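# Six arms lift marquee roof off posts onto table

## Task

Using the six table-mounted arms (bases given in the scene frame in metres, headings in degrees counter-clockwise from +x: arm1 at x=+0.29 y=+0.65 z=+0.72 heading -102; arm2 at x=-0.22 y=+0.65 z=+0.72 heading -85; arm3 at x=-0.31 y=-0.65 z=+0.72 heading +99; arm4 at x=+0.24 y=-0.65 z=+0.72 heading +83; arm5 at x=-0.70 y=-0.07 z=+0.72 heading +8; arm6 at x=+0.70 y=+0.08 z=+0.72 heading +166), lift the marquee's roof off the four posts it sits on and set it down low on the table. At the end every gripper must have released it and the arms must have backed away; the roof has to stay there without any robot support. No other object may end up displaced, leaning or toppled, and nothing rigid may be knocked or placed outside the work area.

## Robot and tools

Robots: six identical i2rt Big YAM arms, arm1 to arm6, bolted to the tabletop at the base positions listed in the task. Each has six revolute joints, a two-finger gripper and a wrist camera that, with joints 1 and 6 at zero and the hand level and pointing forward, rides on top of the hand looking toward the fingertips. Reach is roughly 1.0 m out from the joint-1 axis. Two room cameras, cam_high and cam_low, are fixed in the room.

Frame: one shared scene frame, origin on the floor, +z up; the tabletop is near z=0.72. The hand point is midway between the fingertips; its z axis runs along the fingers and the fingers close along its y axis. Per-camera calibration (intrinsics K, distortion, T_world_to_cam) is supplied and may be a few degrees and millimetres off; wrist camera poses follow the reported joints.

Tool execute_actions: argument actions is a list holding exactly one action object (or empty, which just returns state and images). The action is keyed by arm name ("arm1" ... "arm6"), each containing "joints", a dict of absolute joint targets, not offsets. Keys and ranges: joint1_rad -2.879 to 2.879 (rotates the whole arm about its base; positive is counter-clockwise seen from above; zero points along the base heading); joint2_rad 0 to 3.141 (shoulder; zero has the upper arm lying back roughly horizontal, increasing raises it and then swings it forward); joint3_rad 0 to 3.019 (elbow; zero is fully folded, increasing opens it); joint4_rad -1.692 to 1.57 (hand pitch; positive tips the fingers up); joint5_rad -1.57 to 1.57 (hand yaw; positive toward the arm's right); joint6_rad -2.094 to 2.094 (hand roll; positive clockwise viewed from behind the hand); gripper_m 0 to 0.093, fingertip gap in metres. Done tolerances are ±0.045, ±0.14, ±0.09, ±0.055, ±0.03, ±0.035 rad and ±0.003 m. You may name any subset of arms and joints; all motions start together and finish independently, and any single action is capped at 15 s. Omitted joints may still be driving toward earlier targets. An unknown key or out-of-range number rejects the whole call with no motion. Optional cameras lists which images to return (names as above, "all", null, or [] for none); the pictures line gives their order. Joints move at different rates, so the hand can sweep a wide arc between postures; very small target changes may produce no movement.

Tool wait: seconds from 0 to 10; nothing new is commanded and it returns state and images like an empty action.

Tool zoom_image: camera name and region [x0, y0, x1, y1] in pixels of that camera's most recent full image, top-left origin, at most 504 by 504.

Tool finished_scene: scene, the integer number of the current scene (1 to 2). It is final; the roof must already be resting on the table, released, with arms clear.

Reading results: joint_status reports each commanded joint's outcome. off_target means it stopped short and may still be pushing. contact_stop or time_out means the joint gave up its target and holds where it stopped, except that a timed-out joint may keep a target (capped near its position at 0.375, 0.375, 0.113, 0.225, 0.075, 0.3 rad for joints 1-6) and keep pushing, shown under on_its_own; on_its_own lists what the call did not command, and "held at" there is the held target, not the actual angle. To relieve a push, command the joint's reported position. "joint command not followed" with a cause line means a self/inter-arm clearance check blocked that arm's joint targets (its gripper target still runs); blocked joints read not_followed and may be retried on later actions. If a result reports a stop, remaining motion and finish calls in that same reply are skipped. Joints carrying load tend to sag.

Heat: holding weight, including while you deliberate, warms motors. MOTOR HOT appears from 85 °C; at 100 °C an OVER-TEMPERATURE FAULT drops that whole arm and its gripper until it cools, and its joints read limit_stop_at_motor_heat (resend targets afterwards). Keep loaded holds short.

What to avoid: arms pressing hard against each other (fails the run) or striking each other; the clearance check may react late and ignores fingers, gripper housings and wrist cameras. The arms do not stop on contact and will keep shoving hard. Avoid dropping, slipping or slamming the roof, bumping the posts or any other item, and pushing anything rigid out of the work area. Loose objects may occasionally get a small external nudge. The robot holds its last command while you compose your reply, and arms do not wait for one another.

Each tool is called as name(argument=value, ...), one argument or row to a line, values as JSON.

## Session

execute_actions(
  actions=[],
)

Scene clock: 0.00 s.
arm1.joint_positions: joint1_rad=+0.252 joint2_rad=+0.419 joint3_rad=+0.544 joint4_rad=-1.242 joint5_rad=+0.202 joint6_rad=-0.409 gripper_m=+0.095
arm1.joint_status: not commanded
arm1.hand: x=+0.2697 y=+0.4593 z=+0.9862 quat_wxyz=(-0.053, -0.519, -0.819, +0.239) (m; scene frame)
arm2.joint_positions: joint1_rad=-0.337 joint2_rad=+0.511 joint3_rad=+0.394 joint4_rad=-0.999 joint5_rad=-0.259 joint6_rad=+0.291 gripper_m=+0.094
arm2.joint_status: not commanded
arm2.hand: x=-0.2231 y=+0.4359 z=+0.9117 quat_wxyz=(-0.248, -0.819, -0.514, +0.060) (m; scene frame)
arm3.joint_positions: joint1_rad=+0.102 joint2_rad=+0.333 joint3_rad=+0.633 joint4_rad=-1.390 joint5_rad=+0.304 joint6_rad=+0.501 gripper_m=+0.095
arm3.joint_status: not commanded
arm3.hand: x=-0.3101 y=-0.4834 z=+1.0072 quat_wxyz=(-0.228, +0.582, -0.762, -0.168) (m; scene frame)
arm4.joint_positions: joint1_rad=-0.183 joint2_rad=+0.481 joint3_rad=+0.478 joint4_rad=-1.114 joint5_rad=-0.167 joint6_rad=-0.552 gripper_m=+0.095
arm4.joint_status: not commanded
arm4.hand: x=+0.2741 y=-0.4423 z=+0.9352 quat_wxyz=(-0.174, +0.781, -0.580, -0.154) (m; scene frame)
arm5.joint_positions: joint1_rad=+0.390 joint2_rad=+0.396 joint3_rad=+0.599 joint4_rad=-1.309 joint5_rad=+0.085 joint6_rad=+0.246 gripper_m=+0.094
arm5.joint_status: not commanded
arm5.hand: x=-0.5285 y=+0.0003 z=+0.9691 quat_wxyz=(-0.224, +0.105, -0.968, -0.047) (m; scene frame)
arm6.joint_positions: joint1_rad=-0.293 joint2_rad=+0.495 joint3_rad=+0.434 joint4_rad=-1.040 joint5_rad=-0.314 joint6_rad=-0.191 gripper_m=+0.094
arm6.joint_status: not commanded
arm6.hand: x=+0.4935 y=+0.1415 z=+0.9264 quat_wxyz=(+0.063, +0.952, -0.128, -0.272) (m; scene frame)
pictures: arm1_cam_wrist, arm2_cam_wrist, arm3_cam_wrist, arm4_cam_wrist, arm5_cam_wrist, arm6_cam_wrist, cam_high, cam_low
Images, in order (width x height): arm1_cam_wrist 504x504, arm2_cam_wrist 504x504, arm3_cam_wrist 504x504, arm4_cam_wrist 504x504, arm5_cam_wrist 504x504, arm6_cam_wrist 504x504, cam_high 504x504, cam_low 504x504.

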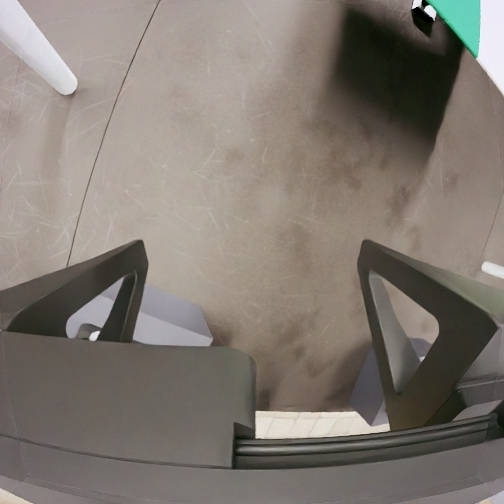

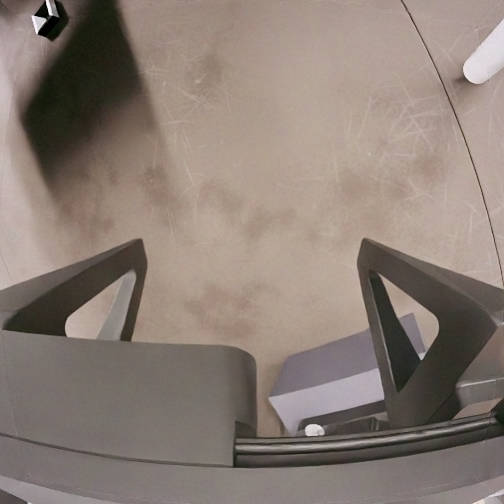

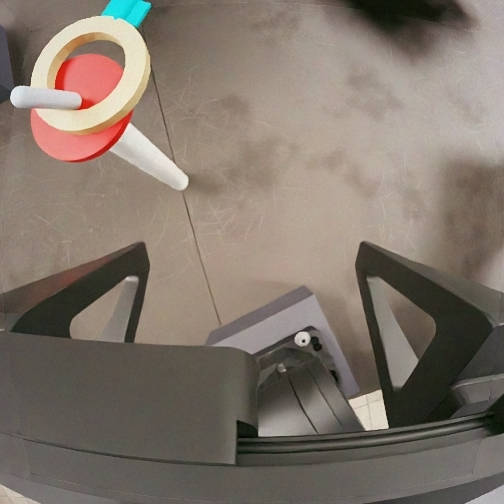

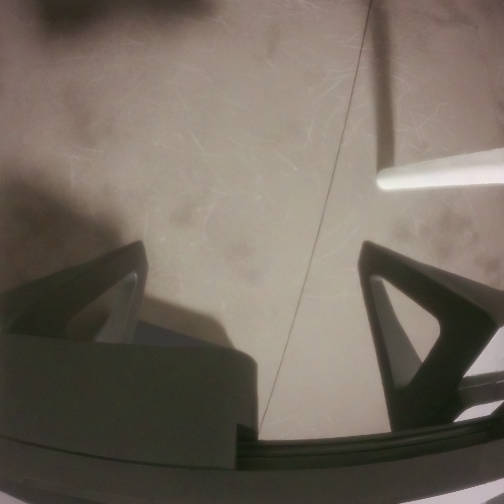

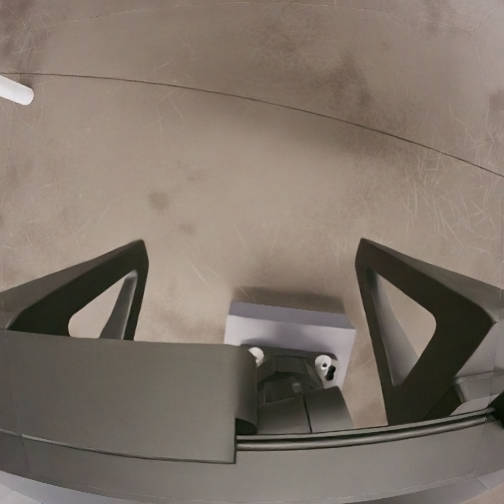

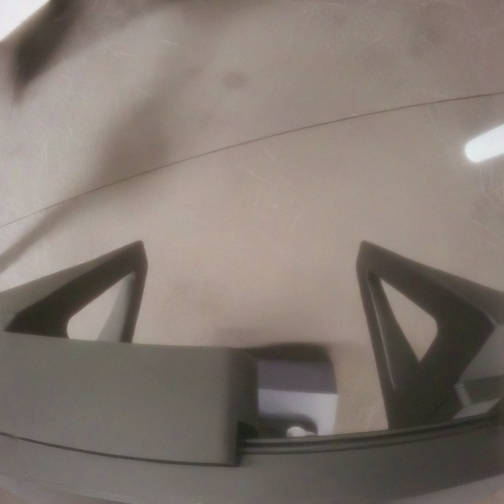

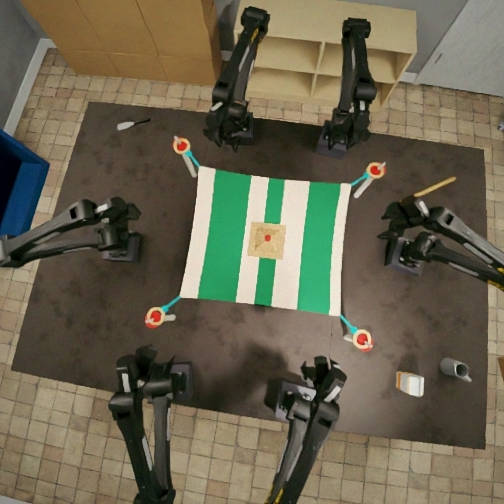

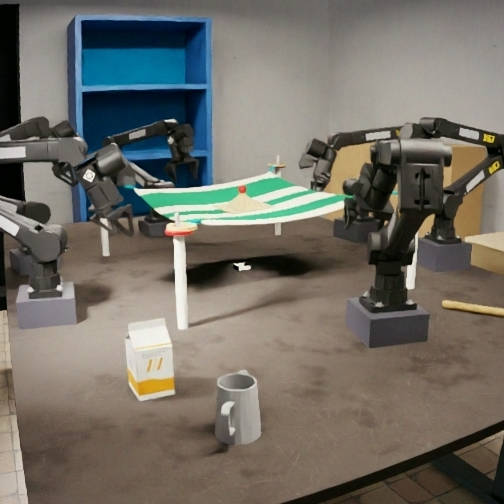

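zoom_image(
  camera="arm3_cam_wrist",
  region=[0, 0, 210, 210],
)

zoom_image(
  camera="cam_high",
  region=[130, 120, 400, 370],
)

zoom_image(
  camera="cam_low",
  region=[80, 140, 430, 340],
)

Region (0, 0, 210, 210) of arm3_cam_wrist's 504x504 image, scaled by 2.400, with more detail than that image has.

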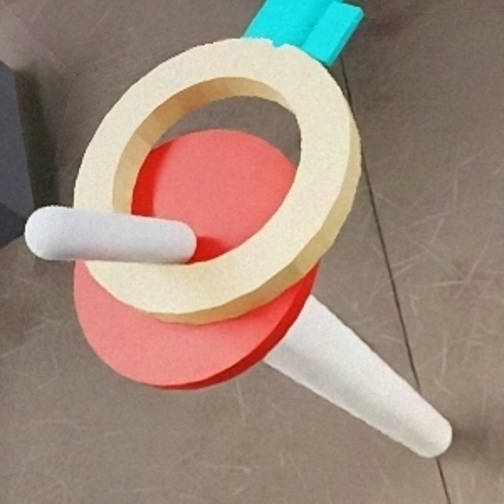

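Region (130, 120, 400, 370) of cam_high's 504x504 image, scaled by 1.867, with more detail than that image has; it fills the top 467 rows of this view, and the rest is white.

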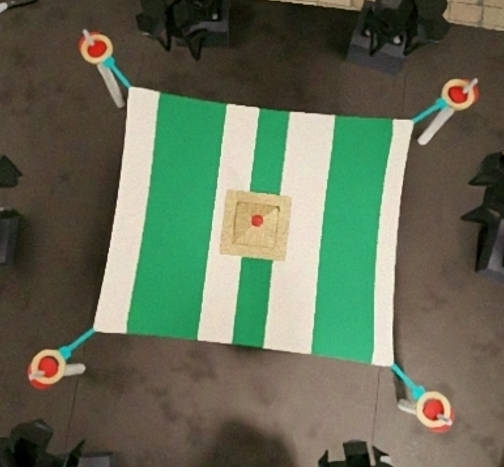

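Region (80, 140, 430, 340) of cam_low's 504x504 image, scaled by 1.440, with more detail than that image has; it fills the top 288 rows of this view, and the rest is white.

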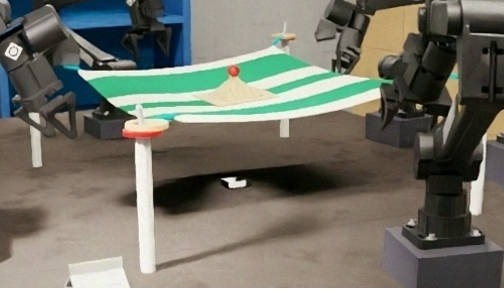

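zoom_image(
  camera="arm4_cam_wrist",
  region=[340, 120, 504, 240],
)

zoom_image(
  camera="arm1_cam_wrist",
  region=[0, 0, 160, 140],
)

zoom_image(
  camera="arm2_cam_wrist",
  region=[384, 0, 504, 120],
)

zoom_image(
  camera="arm6_cam_wrist",
  region=[384, 90, 504, 210],
)

zoom_image(
  camera="arm5_cam_wrist",
  region=[0, 40, 120, 160],
)

Region (340, 120, 504, 240) of arm4_cam_wrist's 504x504 image, scaled by 3.073, with more detail than that image has; it fills the top 369 rows of this view, and the rest is white.

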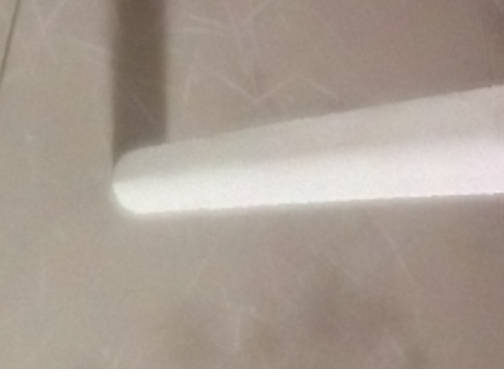

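Region (0, 0, 160, 140) of arm1_cam_wrist's 504x504 image, scaled by 3.150, with more detail than that image has; it fills the top 441 rows of this view, and the rest is white.

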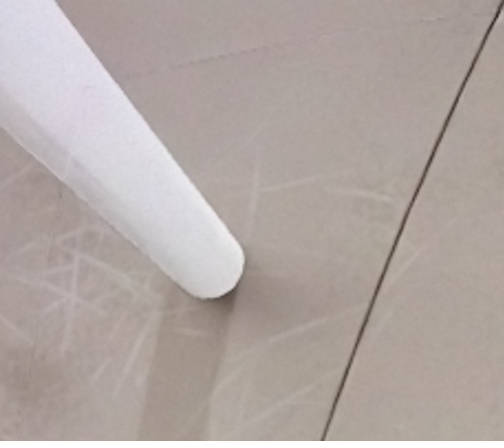

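Region (384, 0, 504, 120) of arm2_cam_wrist's 504x504 image, scaled by 4.200, with more detail than that image has.

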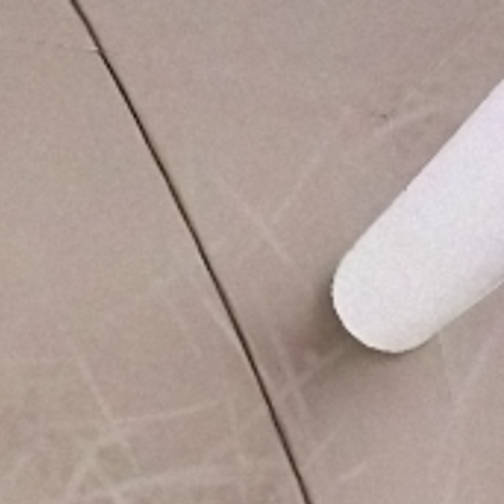

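Region (384, 90, 504, 210) of arm6_cam_wrist's 504x504 image, scaled by 4.200, with more detail than that image has.

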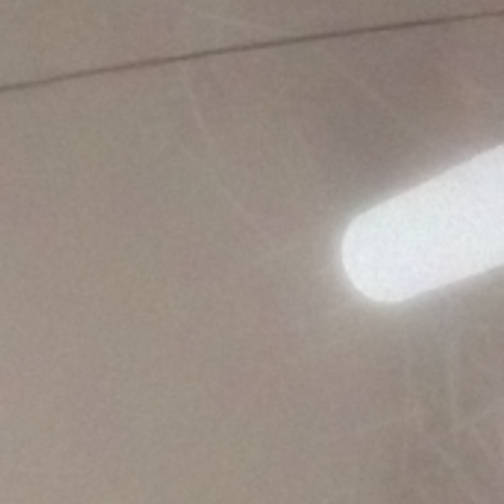

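Region (0, 40, 120, 160) of arm5_cam_wrist's 504x504 image, scaled by 4.200, with more detail than that image has.

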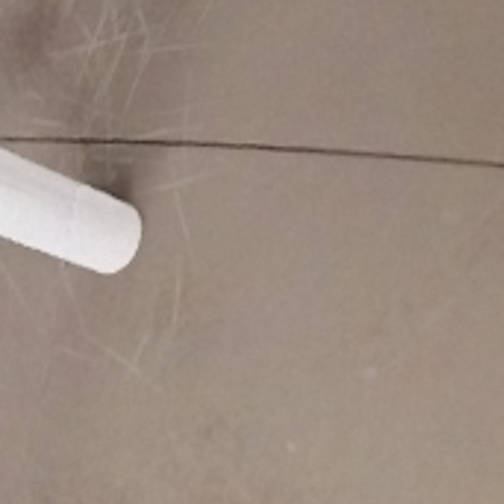

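execute_actions(
  actions=[
    {"arm1": {"joints": {"joint1_rad": 0.612, "joint2_rad": 0.68, "joint3_rad": 1.27, "joint4_rad": -1.635, "joint5_rad": 0.0, "joint6_rad": 1.305}}, "arm2": {"joints": {"joint1_rad": -0.656, "joint2_rad": 0.74, "joint3_rad": 1.38, "joint4_rad": -1.685, "joint5_rad": 0.0, "joint6_rad": -1.405}}, "arm3": {"joints": {"joint1_rad": -0.030, "joint2_rad": 0.60, "joint3_rad": 1.21, "joint4_rad": -1.65, "joint5_rad": 0.0, "joint6_rad": 0.956}}, "arm4": {"joints": {"joint1_rad": -0.396, "joint2_rad": 0.79, "joint3_rad": 1.34, "joint4_rad": -1.59, "joint5_rad": 0.0, "joint6_rad": -1.406}}},
  ],
  cameras=["arm1_cam_wrist", "arm2_cam_wrist", "arm3_cam_wrist", "arm4_cam_wrist", "cam_low"],
)

Scene clock: 12.33 s.
arm1.joint_positions: joint1_rad=+0.608 joint2_rad=+0.675 joint3_rad=+1.230 joint4_rad=-1.625 joint5_rad=+0.003 joint6_rad=+1.295 gripper_m=+0.095
arm1.joint_status: all done
arm1.hand: x=+0.3769 y=+0.4587 z=+1.2160 quat_wxyz=(-0.248, -0.908, -0.338, -0.021) (m; scene frame)
arm2.joint_positions: joint1_rad=-0.655 joint2_rad=+0.740 joint3_rad=+1.342 joint4_rad=-1.670 joint5_rad=-0.003 joint6_rad=-1.394 gripper_m=+0.094
arm2.joint_status: all done
arm2.hand: x=-0.3331 y=+0.4586 z=+1.2344 quat_wxyz=(+0.044, -0.338, -0.908, +0.244) (m; scene frame)
arm3.joint_positions: joint1_rad=-0.024 joint2_rad=+0.597 joint3_rad=+1.171 joint4_rad=-1.631 joint5_rad=+0.004 joint6_rad=+0.948 gripper_m=+0.095
arm3.joint_status: all done
arm3.hand: x=-0.3442 y=-0.4694 z=+1.1795 quat_wxyz=(-0.061, +0.379, -0.888, -0.253) (m; scene frame)
arm4.joint_positions: joint1_rad=-0.390 joint2_rad=+0.786 joint3_rad=+1.290 joint4_rad=-1.573 joint5_rad=-0.004 joint6_rad=-1.397 gripper_m=+0.095
arm4.joint_status: all done
arm4.hand: x=+0.3653 y=-0.4202 z=+1.2033 quat_wxyz=(-0.237, +0.916, -0.321, +0.038) (m; scene frame)
arm5.joint_positions: joint1_rad=+0.390 joint2_rad=+0.396 joint3_rad=+0.599 joint4_rad=-1.309 joint5_rad=+0.085 joint6_rad=+0.246 gripper_m=+0.094
arm5.joint_status: not commanded
arm5.hand: x=-0.5285 y=+0.0003 z=+0.9691 quat_wxyz=(-0.224, +0.105, -0.968, -0.047) (m; scene frame)
arm6.joint_positions: joint1_rad=-0.293 joint2_rad=+0.495 joint3_rad=+0.434 joint4_rad=-1.040 joint5_rad=-0.314 joint6_rad=-0.191 gripper_m=+0.094
arm6.joint_status: not commanded
arm6.hand: x=+0.4935 y=+0.1415 z=+0.9264 quat_wxyz=(+0.063, +0.952, -0.128, -0.272) (m; scene frame)
pictures: arm1_cam_wrist, arm2_cam_wrist, arm3_cam_wrist, arm4_cam_wrist, cam_low
camera_calibration (this result's frames):
arm1_cam_wrist: T_world_to_cam=[[-0.60295, 0.650366, -0.462034, 0.494452], [0.505083, 0.759496, 0.409948, -1.03172], [0.617529, 0.0138121, -0.786427, 0.838179], [0, 0, 0, 1]] pos_world=[0.301636, 0.450436, 1.31057]
arm2_cam_wrist: T_world_to_cam=[[-0.593909, -0.647889, 0.476982, -0.48705], [-0.469261, 0.760538, 0.44875, -1.05654], [-0.653503, 0.0426875, -0.755719, 0.8157], [0, 0, 0, 1]] pos_world=[-0.251992, 0.45316, 1.32287]
arm3_cam_wrist: T_world_to_cam=[[0.709806, -0.591392, -0.382663, 0.41619], [-0.527248, -0.806303, 0.268113, -0.870823], [-0.467102, 0.0114498, -0.884129, 1.01008], [0, 0, 0, 1]] pos_world=[-0.282741, -0.467581, 1.28578]
arm4_cam_wrist: T_world_to_cam=[[0.57557, 0.678071, 0.457097, -0.478247], [0.513911, -0.734725, 0.442802, -1.02255], [0.636093, -0.0199564, -0.771355, 0.809519], [0, 0, 0, 1]] pos_world=[0.285834, -0.410849, 1.29582]
Images, in order (width x height): arm1_cam_wrist 504x504, arm2_cam_wrist 504x504, arm3_cam_wrist 504x504, arm4_cam_wrist 504x504, cam_low 504x504.

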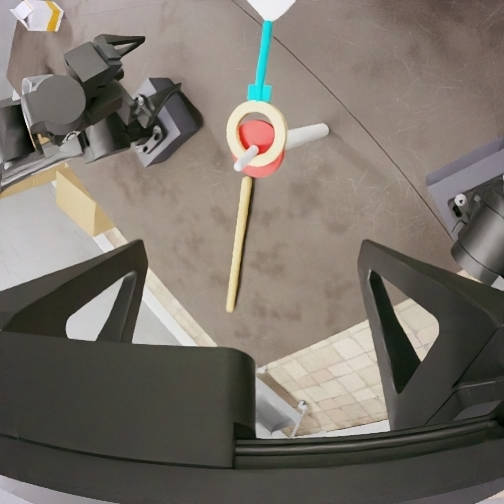

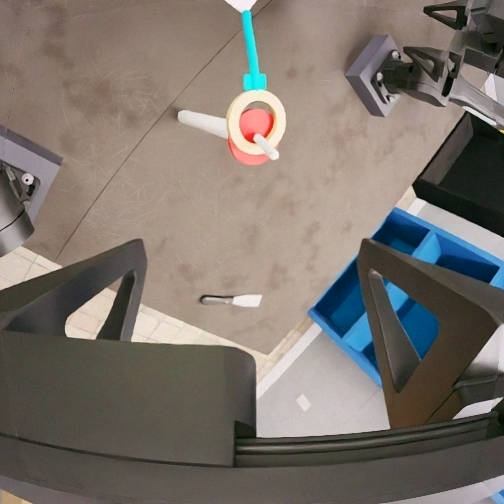

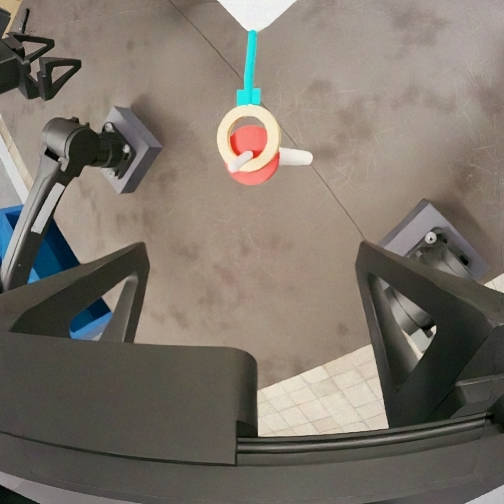

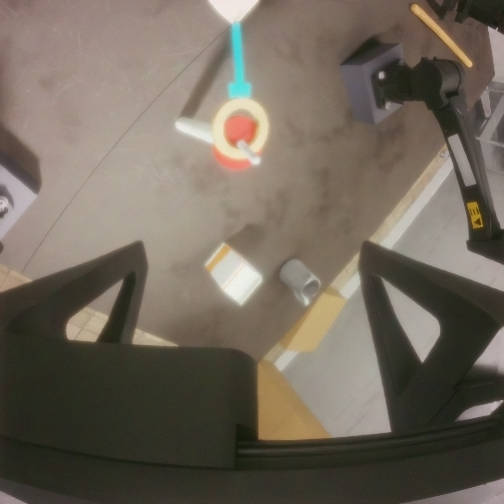

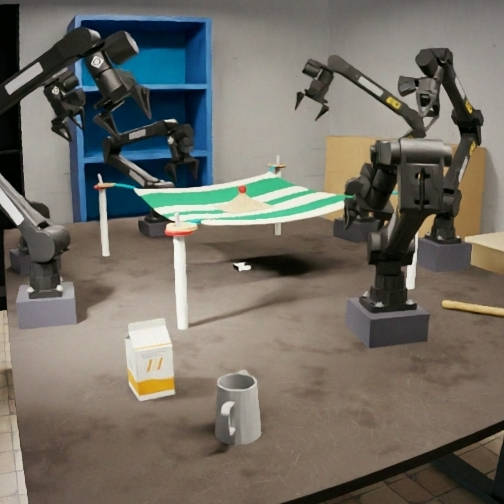

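zoom_image(
  camera="arm1_cam_wrist",
  region=[200, 70, 340, 190],
)

zoom_image(
  camera="arm2_cam_wrist",
  region=[165, 60, 305, 180],
)

zoom_image(
  camera="arm3_cam_wrist",
  region=[190, 75, 330, 195],
)

zoom_image(
  camera="arm4_cam_wrist",
  region=[160, 65, 300, 185],
)

Region (200, 70, 340, 190) of arm1_cam_wrist's 504x504 image, scaled by 3.600, with more detail than that image has; it fills the top 432 rows of this view, and the rest is white.

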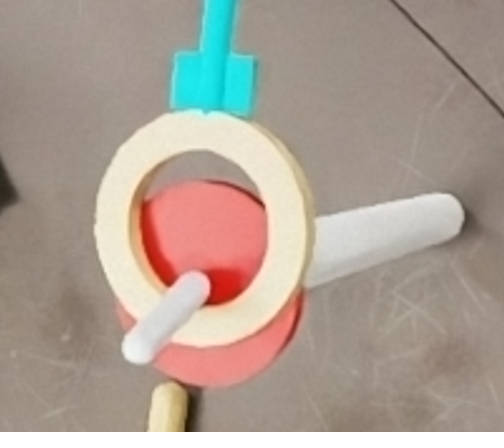

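Region (165, 60, 305, 180) of arm2_cam_wrist's 504x504 image, scaled by 3.600, with more detail than that image has; it fills the top 432 rows of this view, and the rest is white.

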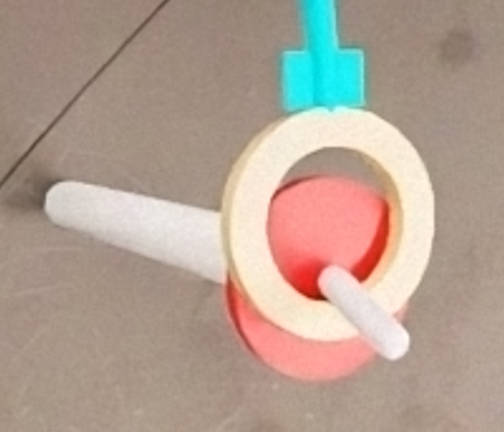

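Region (190, 75, 330, 195) of arm3_cam_wrist's 504x504 image, scaled by 3.600, with more detail than that image has; it fills the top 432 rows of this view, and the rest is white.

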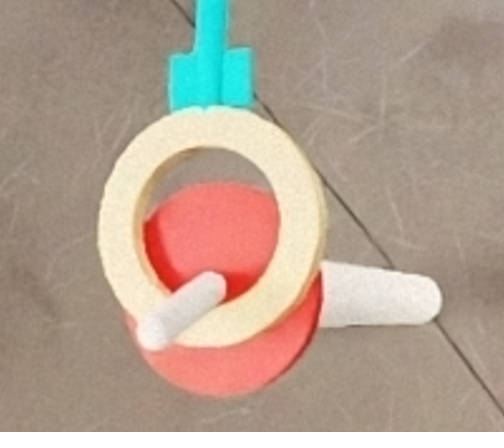

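Region (160, 65, 300, 185) of arm4_cam_wrist's 504x504 image, scaled by 3.600, with more detail than that image has; it fills the top 432 rows of this view, and the rest is white.

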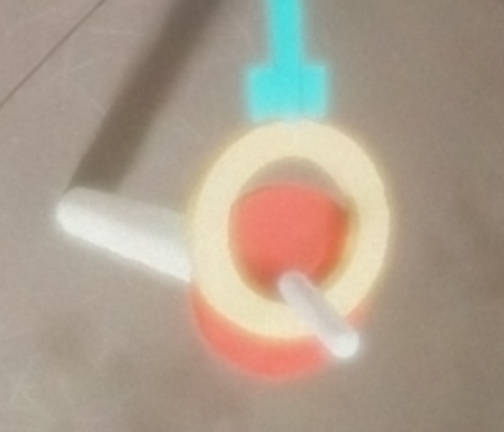

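execute_actions(
  actions=[
    {"arm1": {"joints": {"joint1_rad": 0.624, "joint2_rad": 1.166, "joint3_rad": 1.098, "joint4_rad": -1.480}}, "arm2": {"joints": {"joint1_rad": -0.671, "joint2_rad": 1.232, "joint3_rad": 1.198, "joint4_rad": -1.511}}, "arm3": {"joints": {"joint2_rad": 1.085, "joint3_rad": 1.036, "joint4_rad": -1.500}}, "arm4": {"joints": {"joint1_rad": -0.373, "joint2_rad": 1.295, "joint3_rad": 1.165, "joint4_rad": -1.415}}},
  ],
  cameras=["arm1_cam_wrist", "arm2_cam_wrist", "arm3_cam_wrist", "arm4_cam_wrist", "cam_low"],
)

Scene clock: 20.20 s.
arm1.joint_positions: joint1_rad=+0.616 joint2_rad=+1.173 joint3_rad=+1.093 joint4_rad=-1.486 joint5_rad=+0.003 joint6_rad=+1.296 gripper_m=+0.095
arm1.joint_status: all done
arm1.hand: x=+0.4258 y=+0.3616 z=+1.0398 quat_wxyz=(-0.003, -0.936, -0.352, -0.001) (m; scene frame)
arm2.joint_positions: joint1_rad=-0.664 joint2_rad=+1.244 joint3_rad=+1.187 joint4_rad=-1.521 joint5_rad=-0.003 joint6_rad=-1.395 gripper_m=+0.094
arm2.joint_status: all done
arm2.hand: x=-0.3988 y=+0.3556 z=+1.0405 quat_wxyz=(-0.002, -0.354, -0.935, -0.005) (m; scene frame)
arm3.joint_positions: joint1_rad=-0.024 joint2_rad=+1.092 joint3_rad=+1.040 joint4_rad=-1.513 joint5_rad=+0.004 joint6_rad=+0.948 gripper_m=+0.095
arm3.joint_status: all done
arm3.hand: x=-0.3626 y=-0.3670 z=+1.0204 quat_wxyz=(-0.006, +0.392, -0.920, -0.008) (m; scene frame)
arm4.joint_positions: joint1_rad=-0.384 joint2_rad=+1.307 joint3_rad=+1.164 joint4_rad=-1.427 joint5_rad=-0.004 joint6_rad=-1.397 gripper_m=+0.095
arm4.joint_status: all done
arm4.hand: x=+0.4158 y=-0.3241 z=+1.0001 quat_wxyz=(+0.007, +0.945, -0.328, -0.003) (m; scene frame)
arm5.joint_positions: joint1_rad=+0.390 joint2_rad=+0.396 joint3_rad=+0.599 joint4_rad=-1.309 joint5_rad=+0.085 joint6_rad=+0.246 gripper_m=+0.094
arm5.joint_status: not commanded
arm5.hand: x=-0.5285 y=+0.0003 z=+0.9691 quat_wxyz=(-0.224, +0.105, -0.968, -0.047) (m; scene frame)
arm6.joint_positions: joint1_rad=-0.293 joint2_rad=+0.495 joint3_rad=+0.434 joint4_rad=-1.040 joint5_rad=-0.314 joint6_rad=-0.191 gripper_m=+0.094
arm6.joint_status: not commanded
arm6.hand: x=+0.4935 y=+0.1415 z=+0.9264 quat_wxyz=(+0.063, +0.952, -0.128, -0.272) (m; scene frame)
pictures: arm1_cam_wrist, arm2_cam_wrist, arm3_cam_wrist, arm4_cam_wrist, cam_low
camera_calibration (this result's frames):
arm1_cam_wrist: T_world_to_cam=[[-0.659478, 0.751716, -0.00353708, 0.0163545], [0.607394, 0.535626, 0.586666, -1.05685], [0.4429, 0.384745, -0.809821, 0.635295], [0, 0, 0, 1]] pos_world=[0.371339, 0.309357, 1.13455]
arm2_cam_wrist: T_world_to_cam=[[-0.663846, -0.747852, -0.00499588, 0.00885063], [-0.603931, 0.532128, 0.593387, -1.04493], [-0.441107, 0.396935, -0.804902, 0.640598], [0, 0, 0, 1]] pos_world=[-0.342616, 0.308378, 1.13571]
arm3_cam_wrist: T_world_to_cam=[[0.725713, -0.687907, 0.0111682, -0.00259827], [-0.568646, -0.590601, 0.572566, -1.00179], [-0.387276, -0.421869, -0.819783, 0.663855], [0, 0, 0, 1]] pos_world=[-0.310682, -0.313385, 1.11784]
arm4_cam_wrist: T_world_to_cam=[[0.625228, 0.780256, -0.0170577, 0.00708027], [0.642327, -0.502044, 0.57911, -1.00217], [0.44329, -0.373033, -0.815071, 0.631961], [0, 0, 0, 1]] pos_world=[0.359151, -0.272915, 1.09558]
Images, in order (width x height): arm1_cam_wrist 504x504, arm2_cam_wrist 504x504, arm3_cam_wrist 504x504, arm4_cam_wrist 504x504, cam_low 504x504.

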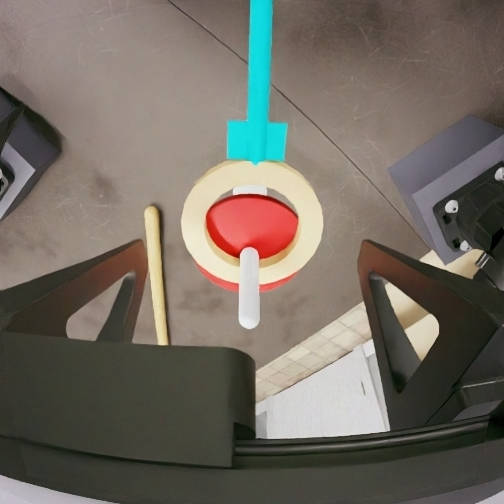

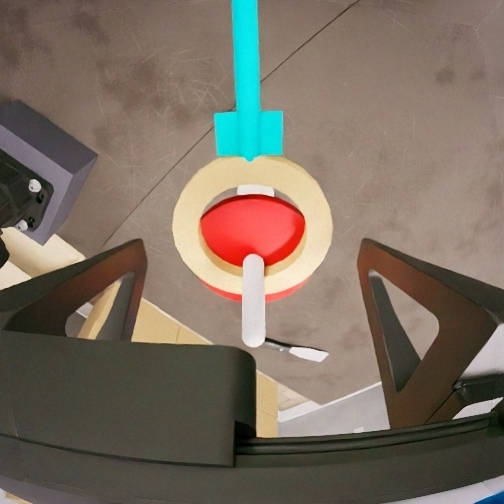

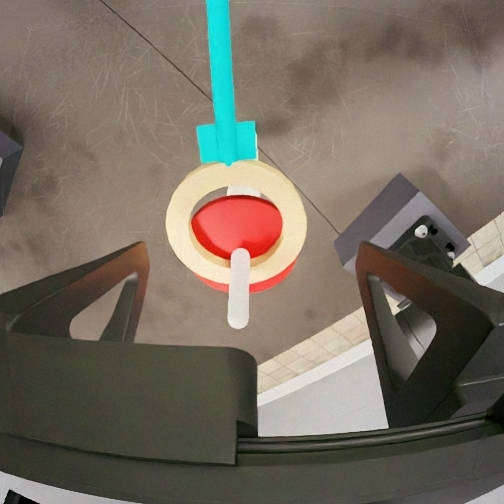

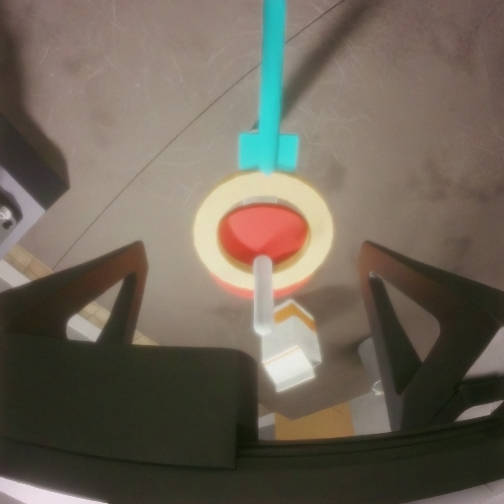

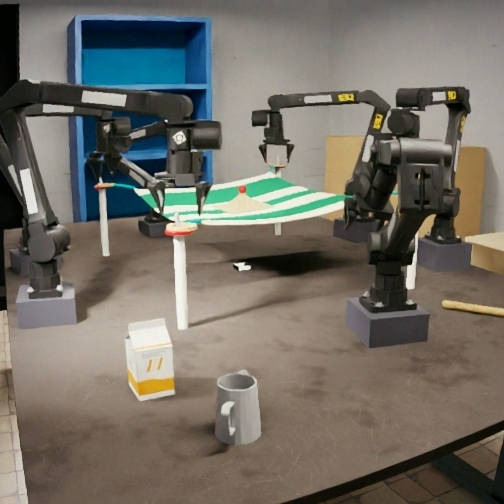

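zoom_image(
  camera="arm1_cam_wrist",
  region=[130, 140, 380, 350],
)

zoom_image(
  camera="arm2_cam_wrist",
  region=[130, 140, 380, 350],
)

zoom_image(
  camera="arm3_cam_wrist",
  region=[130, 140, 380, 350],
)

zoom_image(
  camera="arm4_cam_wrist",
  region=[130, 140, 380, 350],
)

Region (130, 140, 380, 350) of arm1_cam_wrist's 504x504 image, scaled by 2.016, with more detail than that image has; it fills the top 423 rows of this view, and the rest is white.

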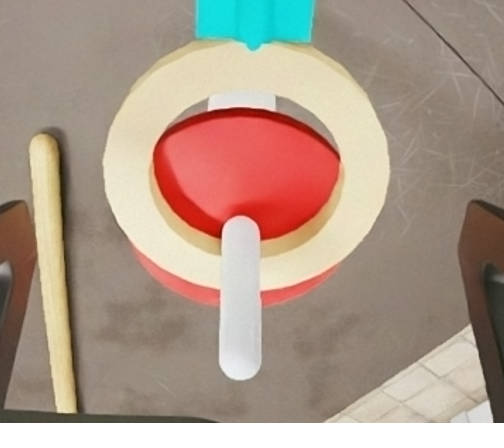

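Region (130, 140, 380, 350) of arm2_cam_wrist's 504x504 image, scaled by 2.016, with more detail than that image has; it fills the top 423 rows of this view, and the rest is white.

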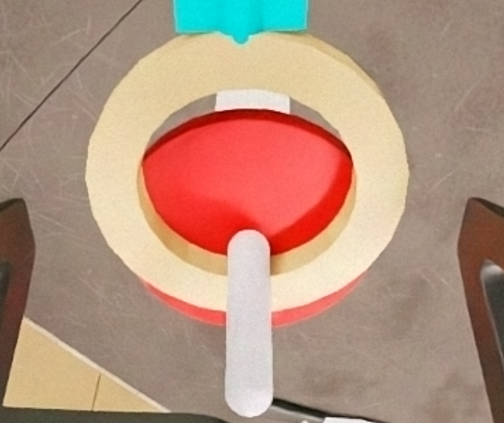

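Region (130, 140, 380, 350) of arm3_cam_wrist's 504x504 image, scaled by 2.016, with more detail than that image has; it fills the top 423 rows of this view, and the rest is white.

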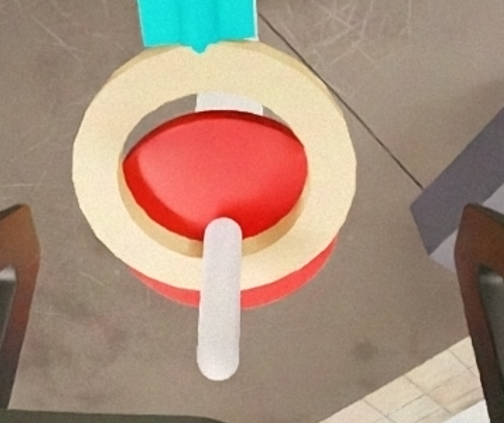

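Region (130, 140, 380, 350) of arm4_cam_wrist's 504x504 image, scaled by 2.016, with more detail than that image has; it fills the top 423 rows of this view, and the rest is white.

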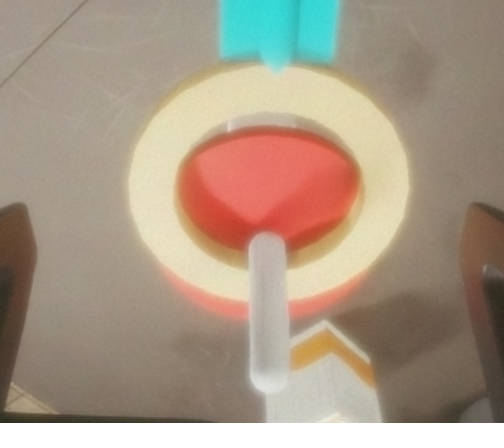

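execute_actions(
  actions=[
    {"arm1": {"joints": {"joint3_rad": 1.011, "joint4_rad": -1.373}}, "arm2": {"joints": {"joint1_rad": -0.642, "joint3_rad": 1.148, "joint4_rad": -1.459}}, "arm3": {"joints": {"joint1_rad": 0.004, "joint2_rad": 1.128, "joint3_rad": 0.968, "joint4_rad": -1.410}}, "arm4": {"joints": {"joint1_rad": -0.410, "joint2_rad": 1.341, "joint3_rad": 1.100, "joint4_rad": -1.325}}},
  ],
  cameras=["arm1_cam_wrist", "arm2_cam_wrist", "arm3_cam_wrist", "arm4_cam_wrist"],
)

Scene clock: 24.83 s.
arm1.joint_positions: joint1_rad=+0.616 joint2_rad=+1.169 joint3_rad=+1.010 joint4_rad=-1.385 joint5_rad=+0.003 joint6_rad=+1.296 gripper_m=+0.095
arm1.joint_status: all done
arm1.hand: x=+0.4262 y=+0.3610 z=+1.0101 quat_wxyz=(-0.015, -0.936, -0.352, -0.002) (m; scene frame)
arm2.joint_positions: joint1_rad=-0.647 joint2_rad=+1.243 joint3_rad=+1.147 joint4_rad=-1.475 joint5_rad=-0.003 joint6_rad=-1.395 gripper_m=+0.094
arm2.joint_status: all done
arm2.hand: x=-0.3938 y=+0.3525 z=+1.0257 quat_wxyz=(-0.001, -0.346, -0.938, -0.001) (m; scene frame)
arm3.joint_positions: joint1_rad=-0.006 joint2_rad=+1.127 joint3_rad=+0.977 joint4_rad=-1.429 joint5_rad=+0.004 joint6_rad=+0.948 gripper_m=+0.095
arm3.joint_status: all done
arm3.hand: x=-0.3687 y=-0.3622 z=+0.9868 quat_wxyz=(-0.004, +0.401, -0.916, -0.001) (m; scene frame)
arm4.joint_positions: joint1_rad=-0.401 joint2_rad=+1.336 joint3_rad=+1.109 joint4_rad=-1.341 joint5_rad=-0.004 joint6_rad=-1.397 gripper_m=+0.095
arm4.joint_status: all done
arm4.hand: x=+0.4240 y=-0.3227 z=+0.9689 quat_wxyz=(+0.007, +0.942, -0.337, -0.003) (m; scene frame)
arm5.joint_positions: joint1_rad=+0.390 joint2_rad=+0.396 joint3_rad=+0.599 joint4_rad=-1.309 joint5_rad=+0.085 joint6_rad=+0.246 gripper_m=+0.094
arm5.joint_status: not commanded
arm5.hand: x=-0.5285 y=+0.0003 z=+0.9691 quat_wxyz=(-0.224, +0.105, -0.968, -0.047) (m; scene frame)
arm6.joint_positions: joint1_rad=-0.293 joint2_rad=+0.495 joint3_rad=+0.434 joint4_rad=-1.040 joint5_rad=-0.314 joint6_rad=-0.191 gripper_m=+0.094
arm6.joint_status: not commanded
arm6.hand: x=+0.4935 y=+0.1415 z=+0.9264 quat_wxyz=(+0.063, +0.952, -0.128, -0.272) (m; scene frame)
pictures: arm1_cam_wrist, arm2_cam_wrist, arm3_cam_wrist, arm4_cam_wrist
camera_calibration (this result's frames):
arm1_cam_wrist: T_world_to_cam=[[-0.659251, 0.751437, -0.0270334, 0.0406897], [0.601299, 0.548437, 0.581082, -1.03575], [0.451473, 0.366824, -0.813396, 0.617726], [0, 0, 0, 1]] pos_world=[0.370733, 0.31087, 1.10541]
arm2_cam_wrist: T_world_to_cam=[[-0.650905, -0.759155, 0.00247315, 0.0111574], [-0.610724, 0.525569, 0.592278, -1.03071], [-0.450931, 0.384006, -0.80573, 0.633675], [0, 0, 0, 1]] pos_world=[-0.336475, 0.306845, 1.12101]
arm3_cam_wrist: T_world_to_cam=[[0.737831, -0.674591, 0.0230841, 0.00307702], [-0.559809, -0.592465, 0.57931, -0.987278], [-0.37712, -0.440355, -0.814781, 0.628071], [0, 0, 0, 1]] pos_world=[-0.318098, -0.306277, 1.08361]
arm4_cam_wrist: T_world_to_cam=[[0.638834, 0.769181, -0.015864, -0.0102], [0.632945, -0.513739, 0.579183, -0.988543], [0.437346, -0.380043, -0.815043, 0.603649], [0, 0, 0, 1]] pos_world=[0.368206, -0.270596, 1.06439]
Images, in order (width x height): arm1_cam_wrist 504x504, arm2_cam_wrist 504x504, arm3_cam_wrist 504x504, arm4_cam_wrist 504x504.

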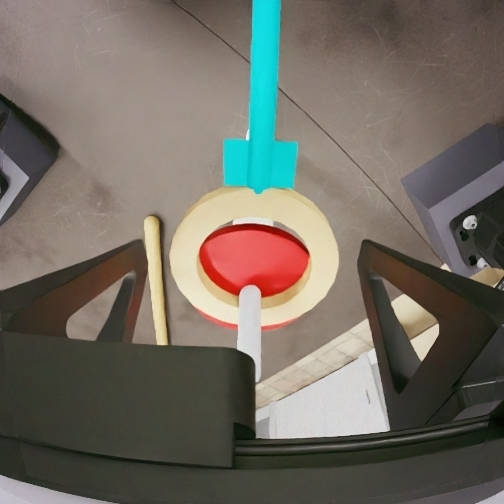

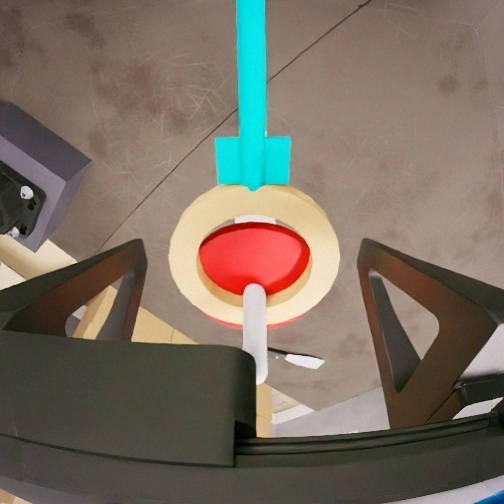

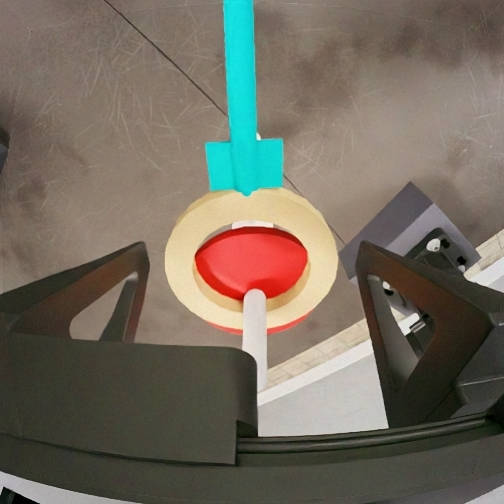

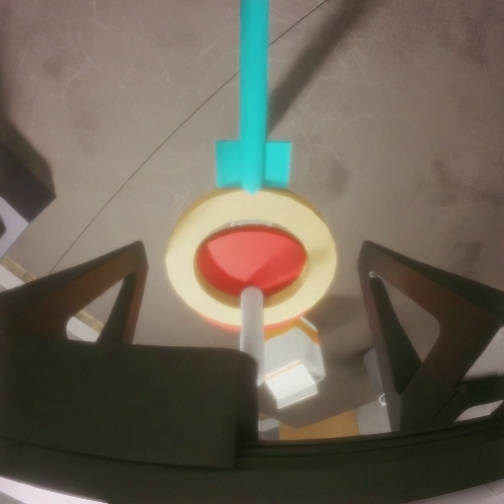

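execute_actions(
  actions=[],
)

Scene clock: 26.10 s.
arm1.joint_positions: joint1_rad=+0.616 joint2_rad=+1.169 joint3_rad=+1.010 joint4_rad=-1.385 joint5_rad=+0.003 joint6_rad=+1.296 gripper_m=+0.095
arm1.joint_status: all done
arm1.hand: x=+0.4262 y=+0.3610 z=+1.0101 quat_wxyz=(-0.015, -0.936, -0.352, -0.002) (m; scene frame)
arm2.joint_positions: joint1_rad=-0.647 joint2_rad=+1.243 joint3_rad=+1.147 joint4_rad=-1.475 joint5_rad=-0.003 joint6_rad=-1.395 gripper_m=+0.094
arm2.joint_status: all done
arm2.hand: x=-0.3938 y=+0.3525 z=+1.0257 quat_wxyz=(-0.001, -0.346, -0.938, -0.001) (m; scene frame)
arm3.joint_positions: joint1_rad=-0.006 joint2_rad=+1.127 joint3_rad=+0.977 joint4_rad=-1.429 joint5_rad=+0.004 joint6_rad=+0.948 gripper_m=+0.095
arm3.joint_status: all done
arm3.hand: x=-0.3687 y=-0.3622 z=+0.9868 quat_wxyz=(-0.004, +0.401, -0.916, -0.001) (m; scene frame)
arm4.joint_positions: joint1_rad=-0.401 joint2_rad=+1.336 joint3_rad=+1.109 joint4_rad=-1.341 joint5_rad=-0.004 joint6_rad=-1.397 gripper_m=+0.095
arm4.joint_status: all done
arm4.hand: x=+0.4240 y=-0.3227 z=+0.9689 quat_wxyz=(+0.007, +0.942, -0.337, -0.003) (m; scene frame)
arm5.joint_positions: joint1_rad=+0.390 joint2_rad=+0.396 joint3_rad=+0.599 joint4_rad=-1.309 joint5_rad=+0.085 joint6_rad=+0.246 gripper_m=+0.094
arm5.joint_status: not commanded
arm5.hand: x=-0.5285 y=+0.0003 z=+0.9691 quat_wxyz=(-0.224, +0.105, -0.968, -0.047) (m; scene frame)
arm6.joint_positions: joint1_rad=-0.293 joint2_rad=+0.495 joint3_rad=+0.434 joint4_rad=-1.040 joint5_rad=-0.314 joint6_rad=-0.191 gripper_m=+0.094
arm6.joint_status: not commanded
arm6.hand: x=+0.4935 y=+0.1415 z=+0.9264 quat_wxyz=(+0.063, +0.952, -0.128, -0.272) (m; scene frame)
pictures: arm1_cam_wrist, arm2_cam_wrist, arm3_cam_wrist, arm4_cam_wrist, arm5_cam_wrist, arm6_cam_wrist, cam_high, cam_low
camera_calibration (this result's frames):
arm1_cam_wrist: T_world_to_cam=[[-0.659251, 0.751437, -0.0270334, 0.0406897], [0.601299, 0.548437, 0.581082, -1.03575], [0.451473, 0.366824, -0.813396, 0.617726], [0, 0, 0, 1]] pos_world=[0.370733, 0.31087, 1.10541]
arm2_cam_wrist: T_world_to_cam=[[-0.650905, -0.759155, 0.00247315, 0.0111574], [-0.610724, 0.525569, 0.592278, -1.03071], [-0.450931, 0.384006, -0.80573, 0.633675], [0, 0, 0, 1]] pos_world=[-0.336475, 0.306845, 1.12101]
arm3_cam_wrist: T_world_to_cam=[[0.737831, -0.674591, 0.0230841, 0.00307702], [-0.559809, -0.592465, 0.57931, -0.987278], [-0.37712, -0.440355, -0.814781, 0.628071], [0, 0, 0, 1]] pos_world=[-0.318098, -0.306277, 1.08361]
arm4_cam_wrist: T_world_to_cam=[[0.638834, 0.769181, -0.015864, -0.0102], [0.632945, -0.513739, 0.579183, -0.988543], [0.437346, -0.380043, -0.815043, 0.603649], [0, 0, 0, 1]] pos_world=[0.368206, -0.270596, 1.06439]
Images, in order (width x height): arm1_cam_wrist 504x504, arm2_cam_wrist 504x504, arm3_cam_wrist 504x504, arm4_cam_wrist 504x504, arm5_cam_wrist 504x504, arm6_cam_wrist 504x504, cam_high 504x504, cam_low 504x504.

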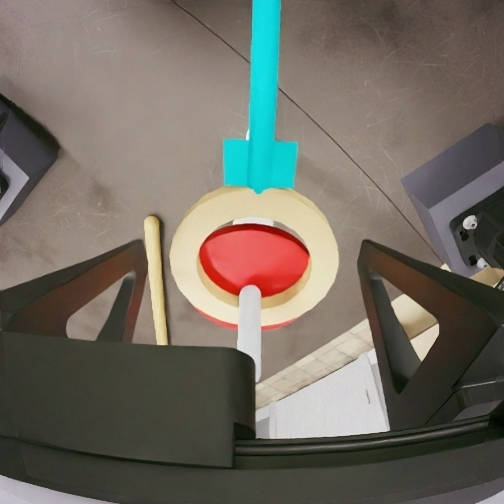

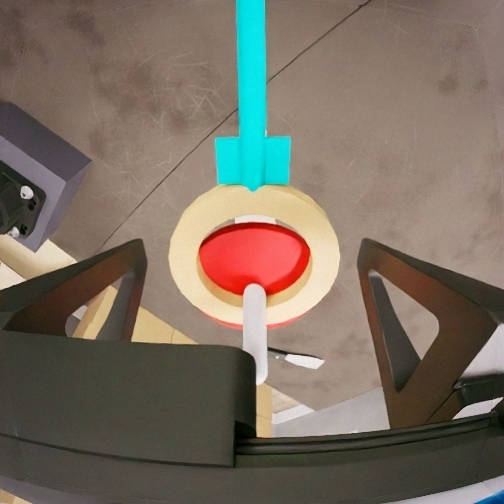

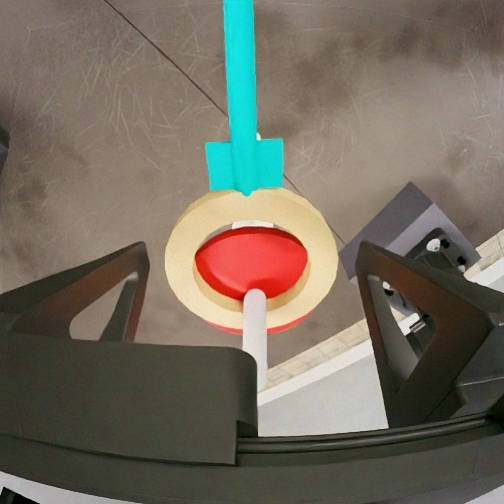

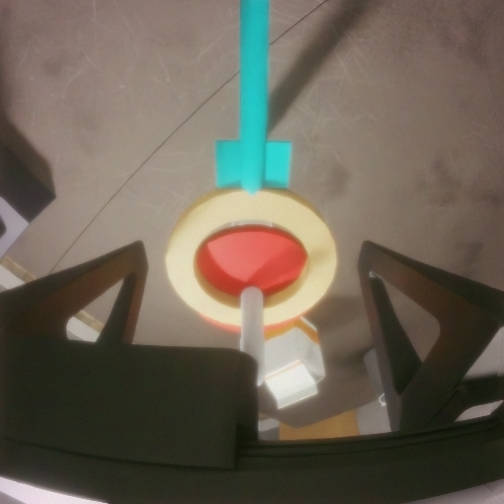

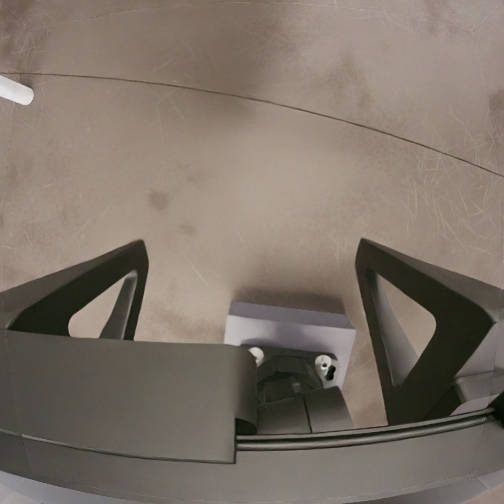

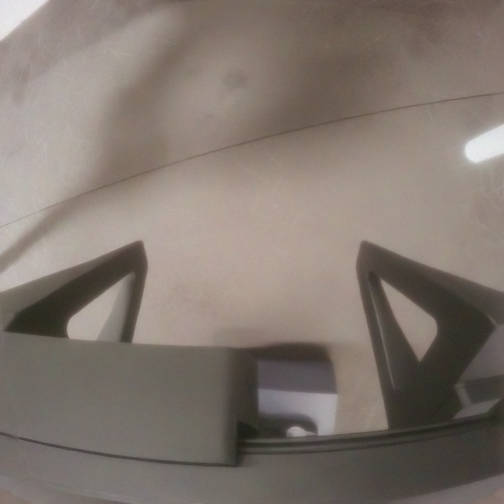

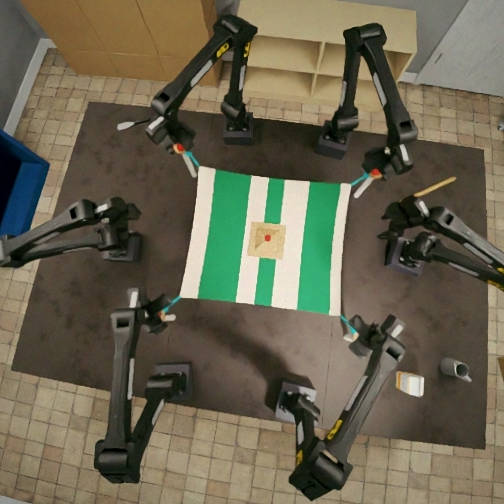

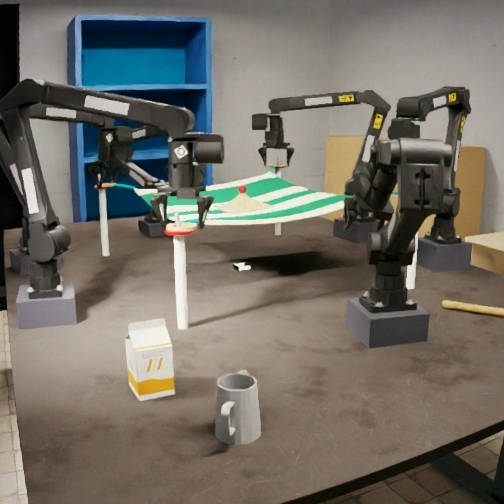

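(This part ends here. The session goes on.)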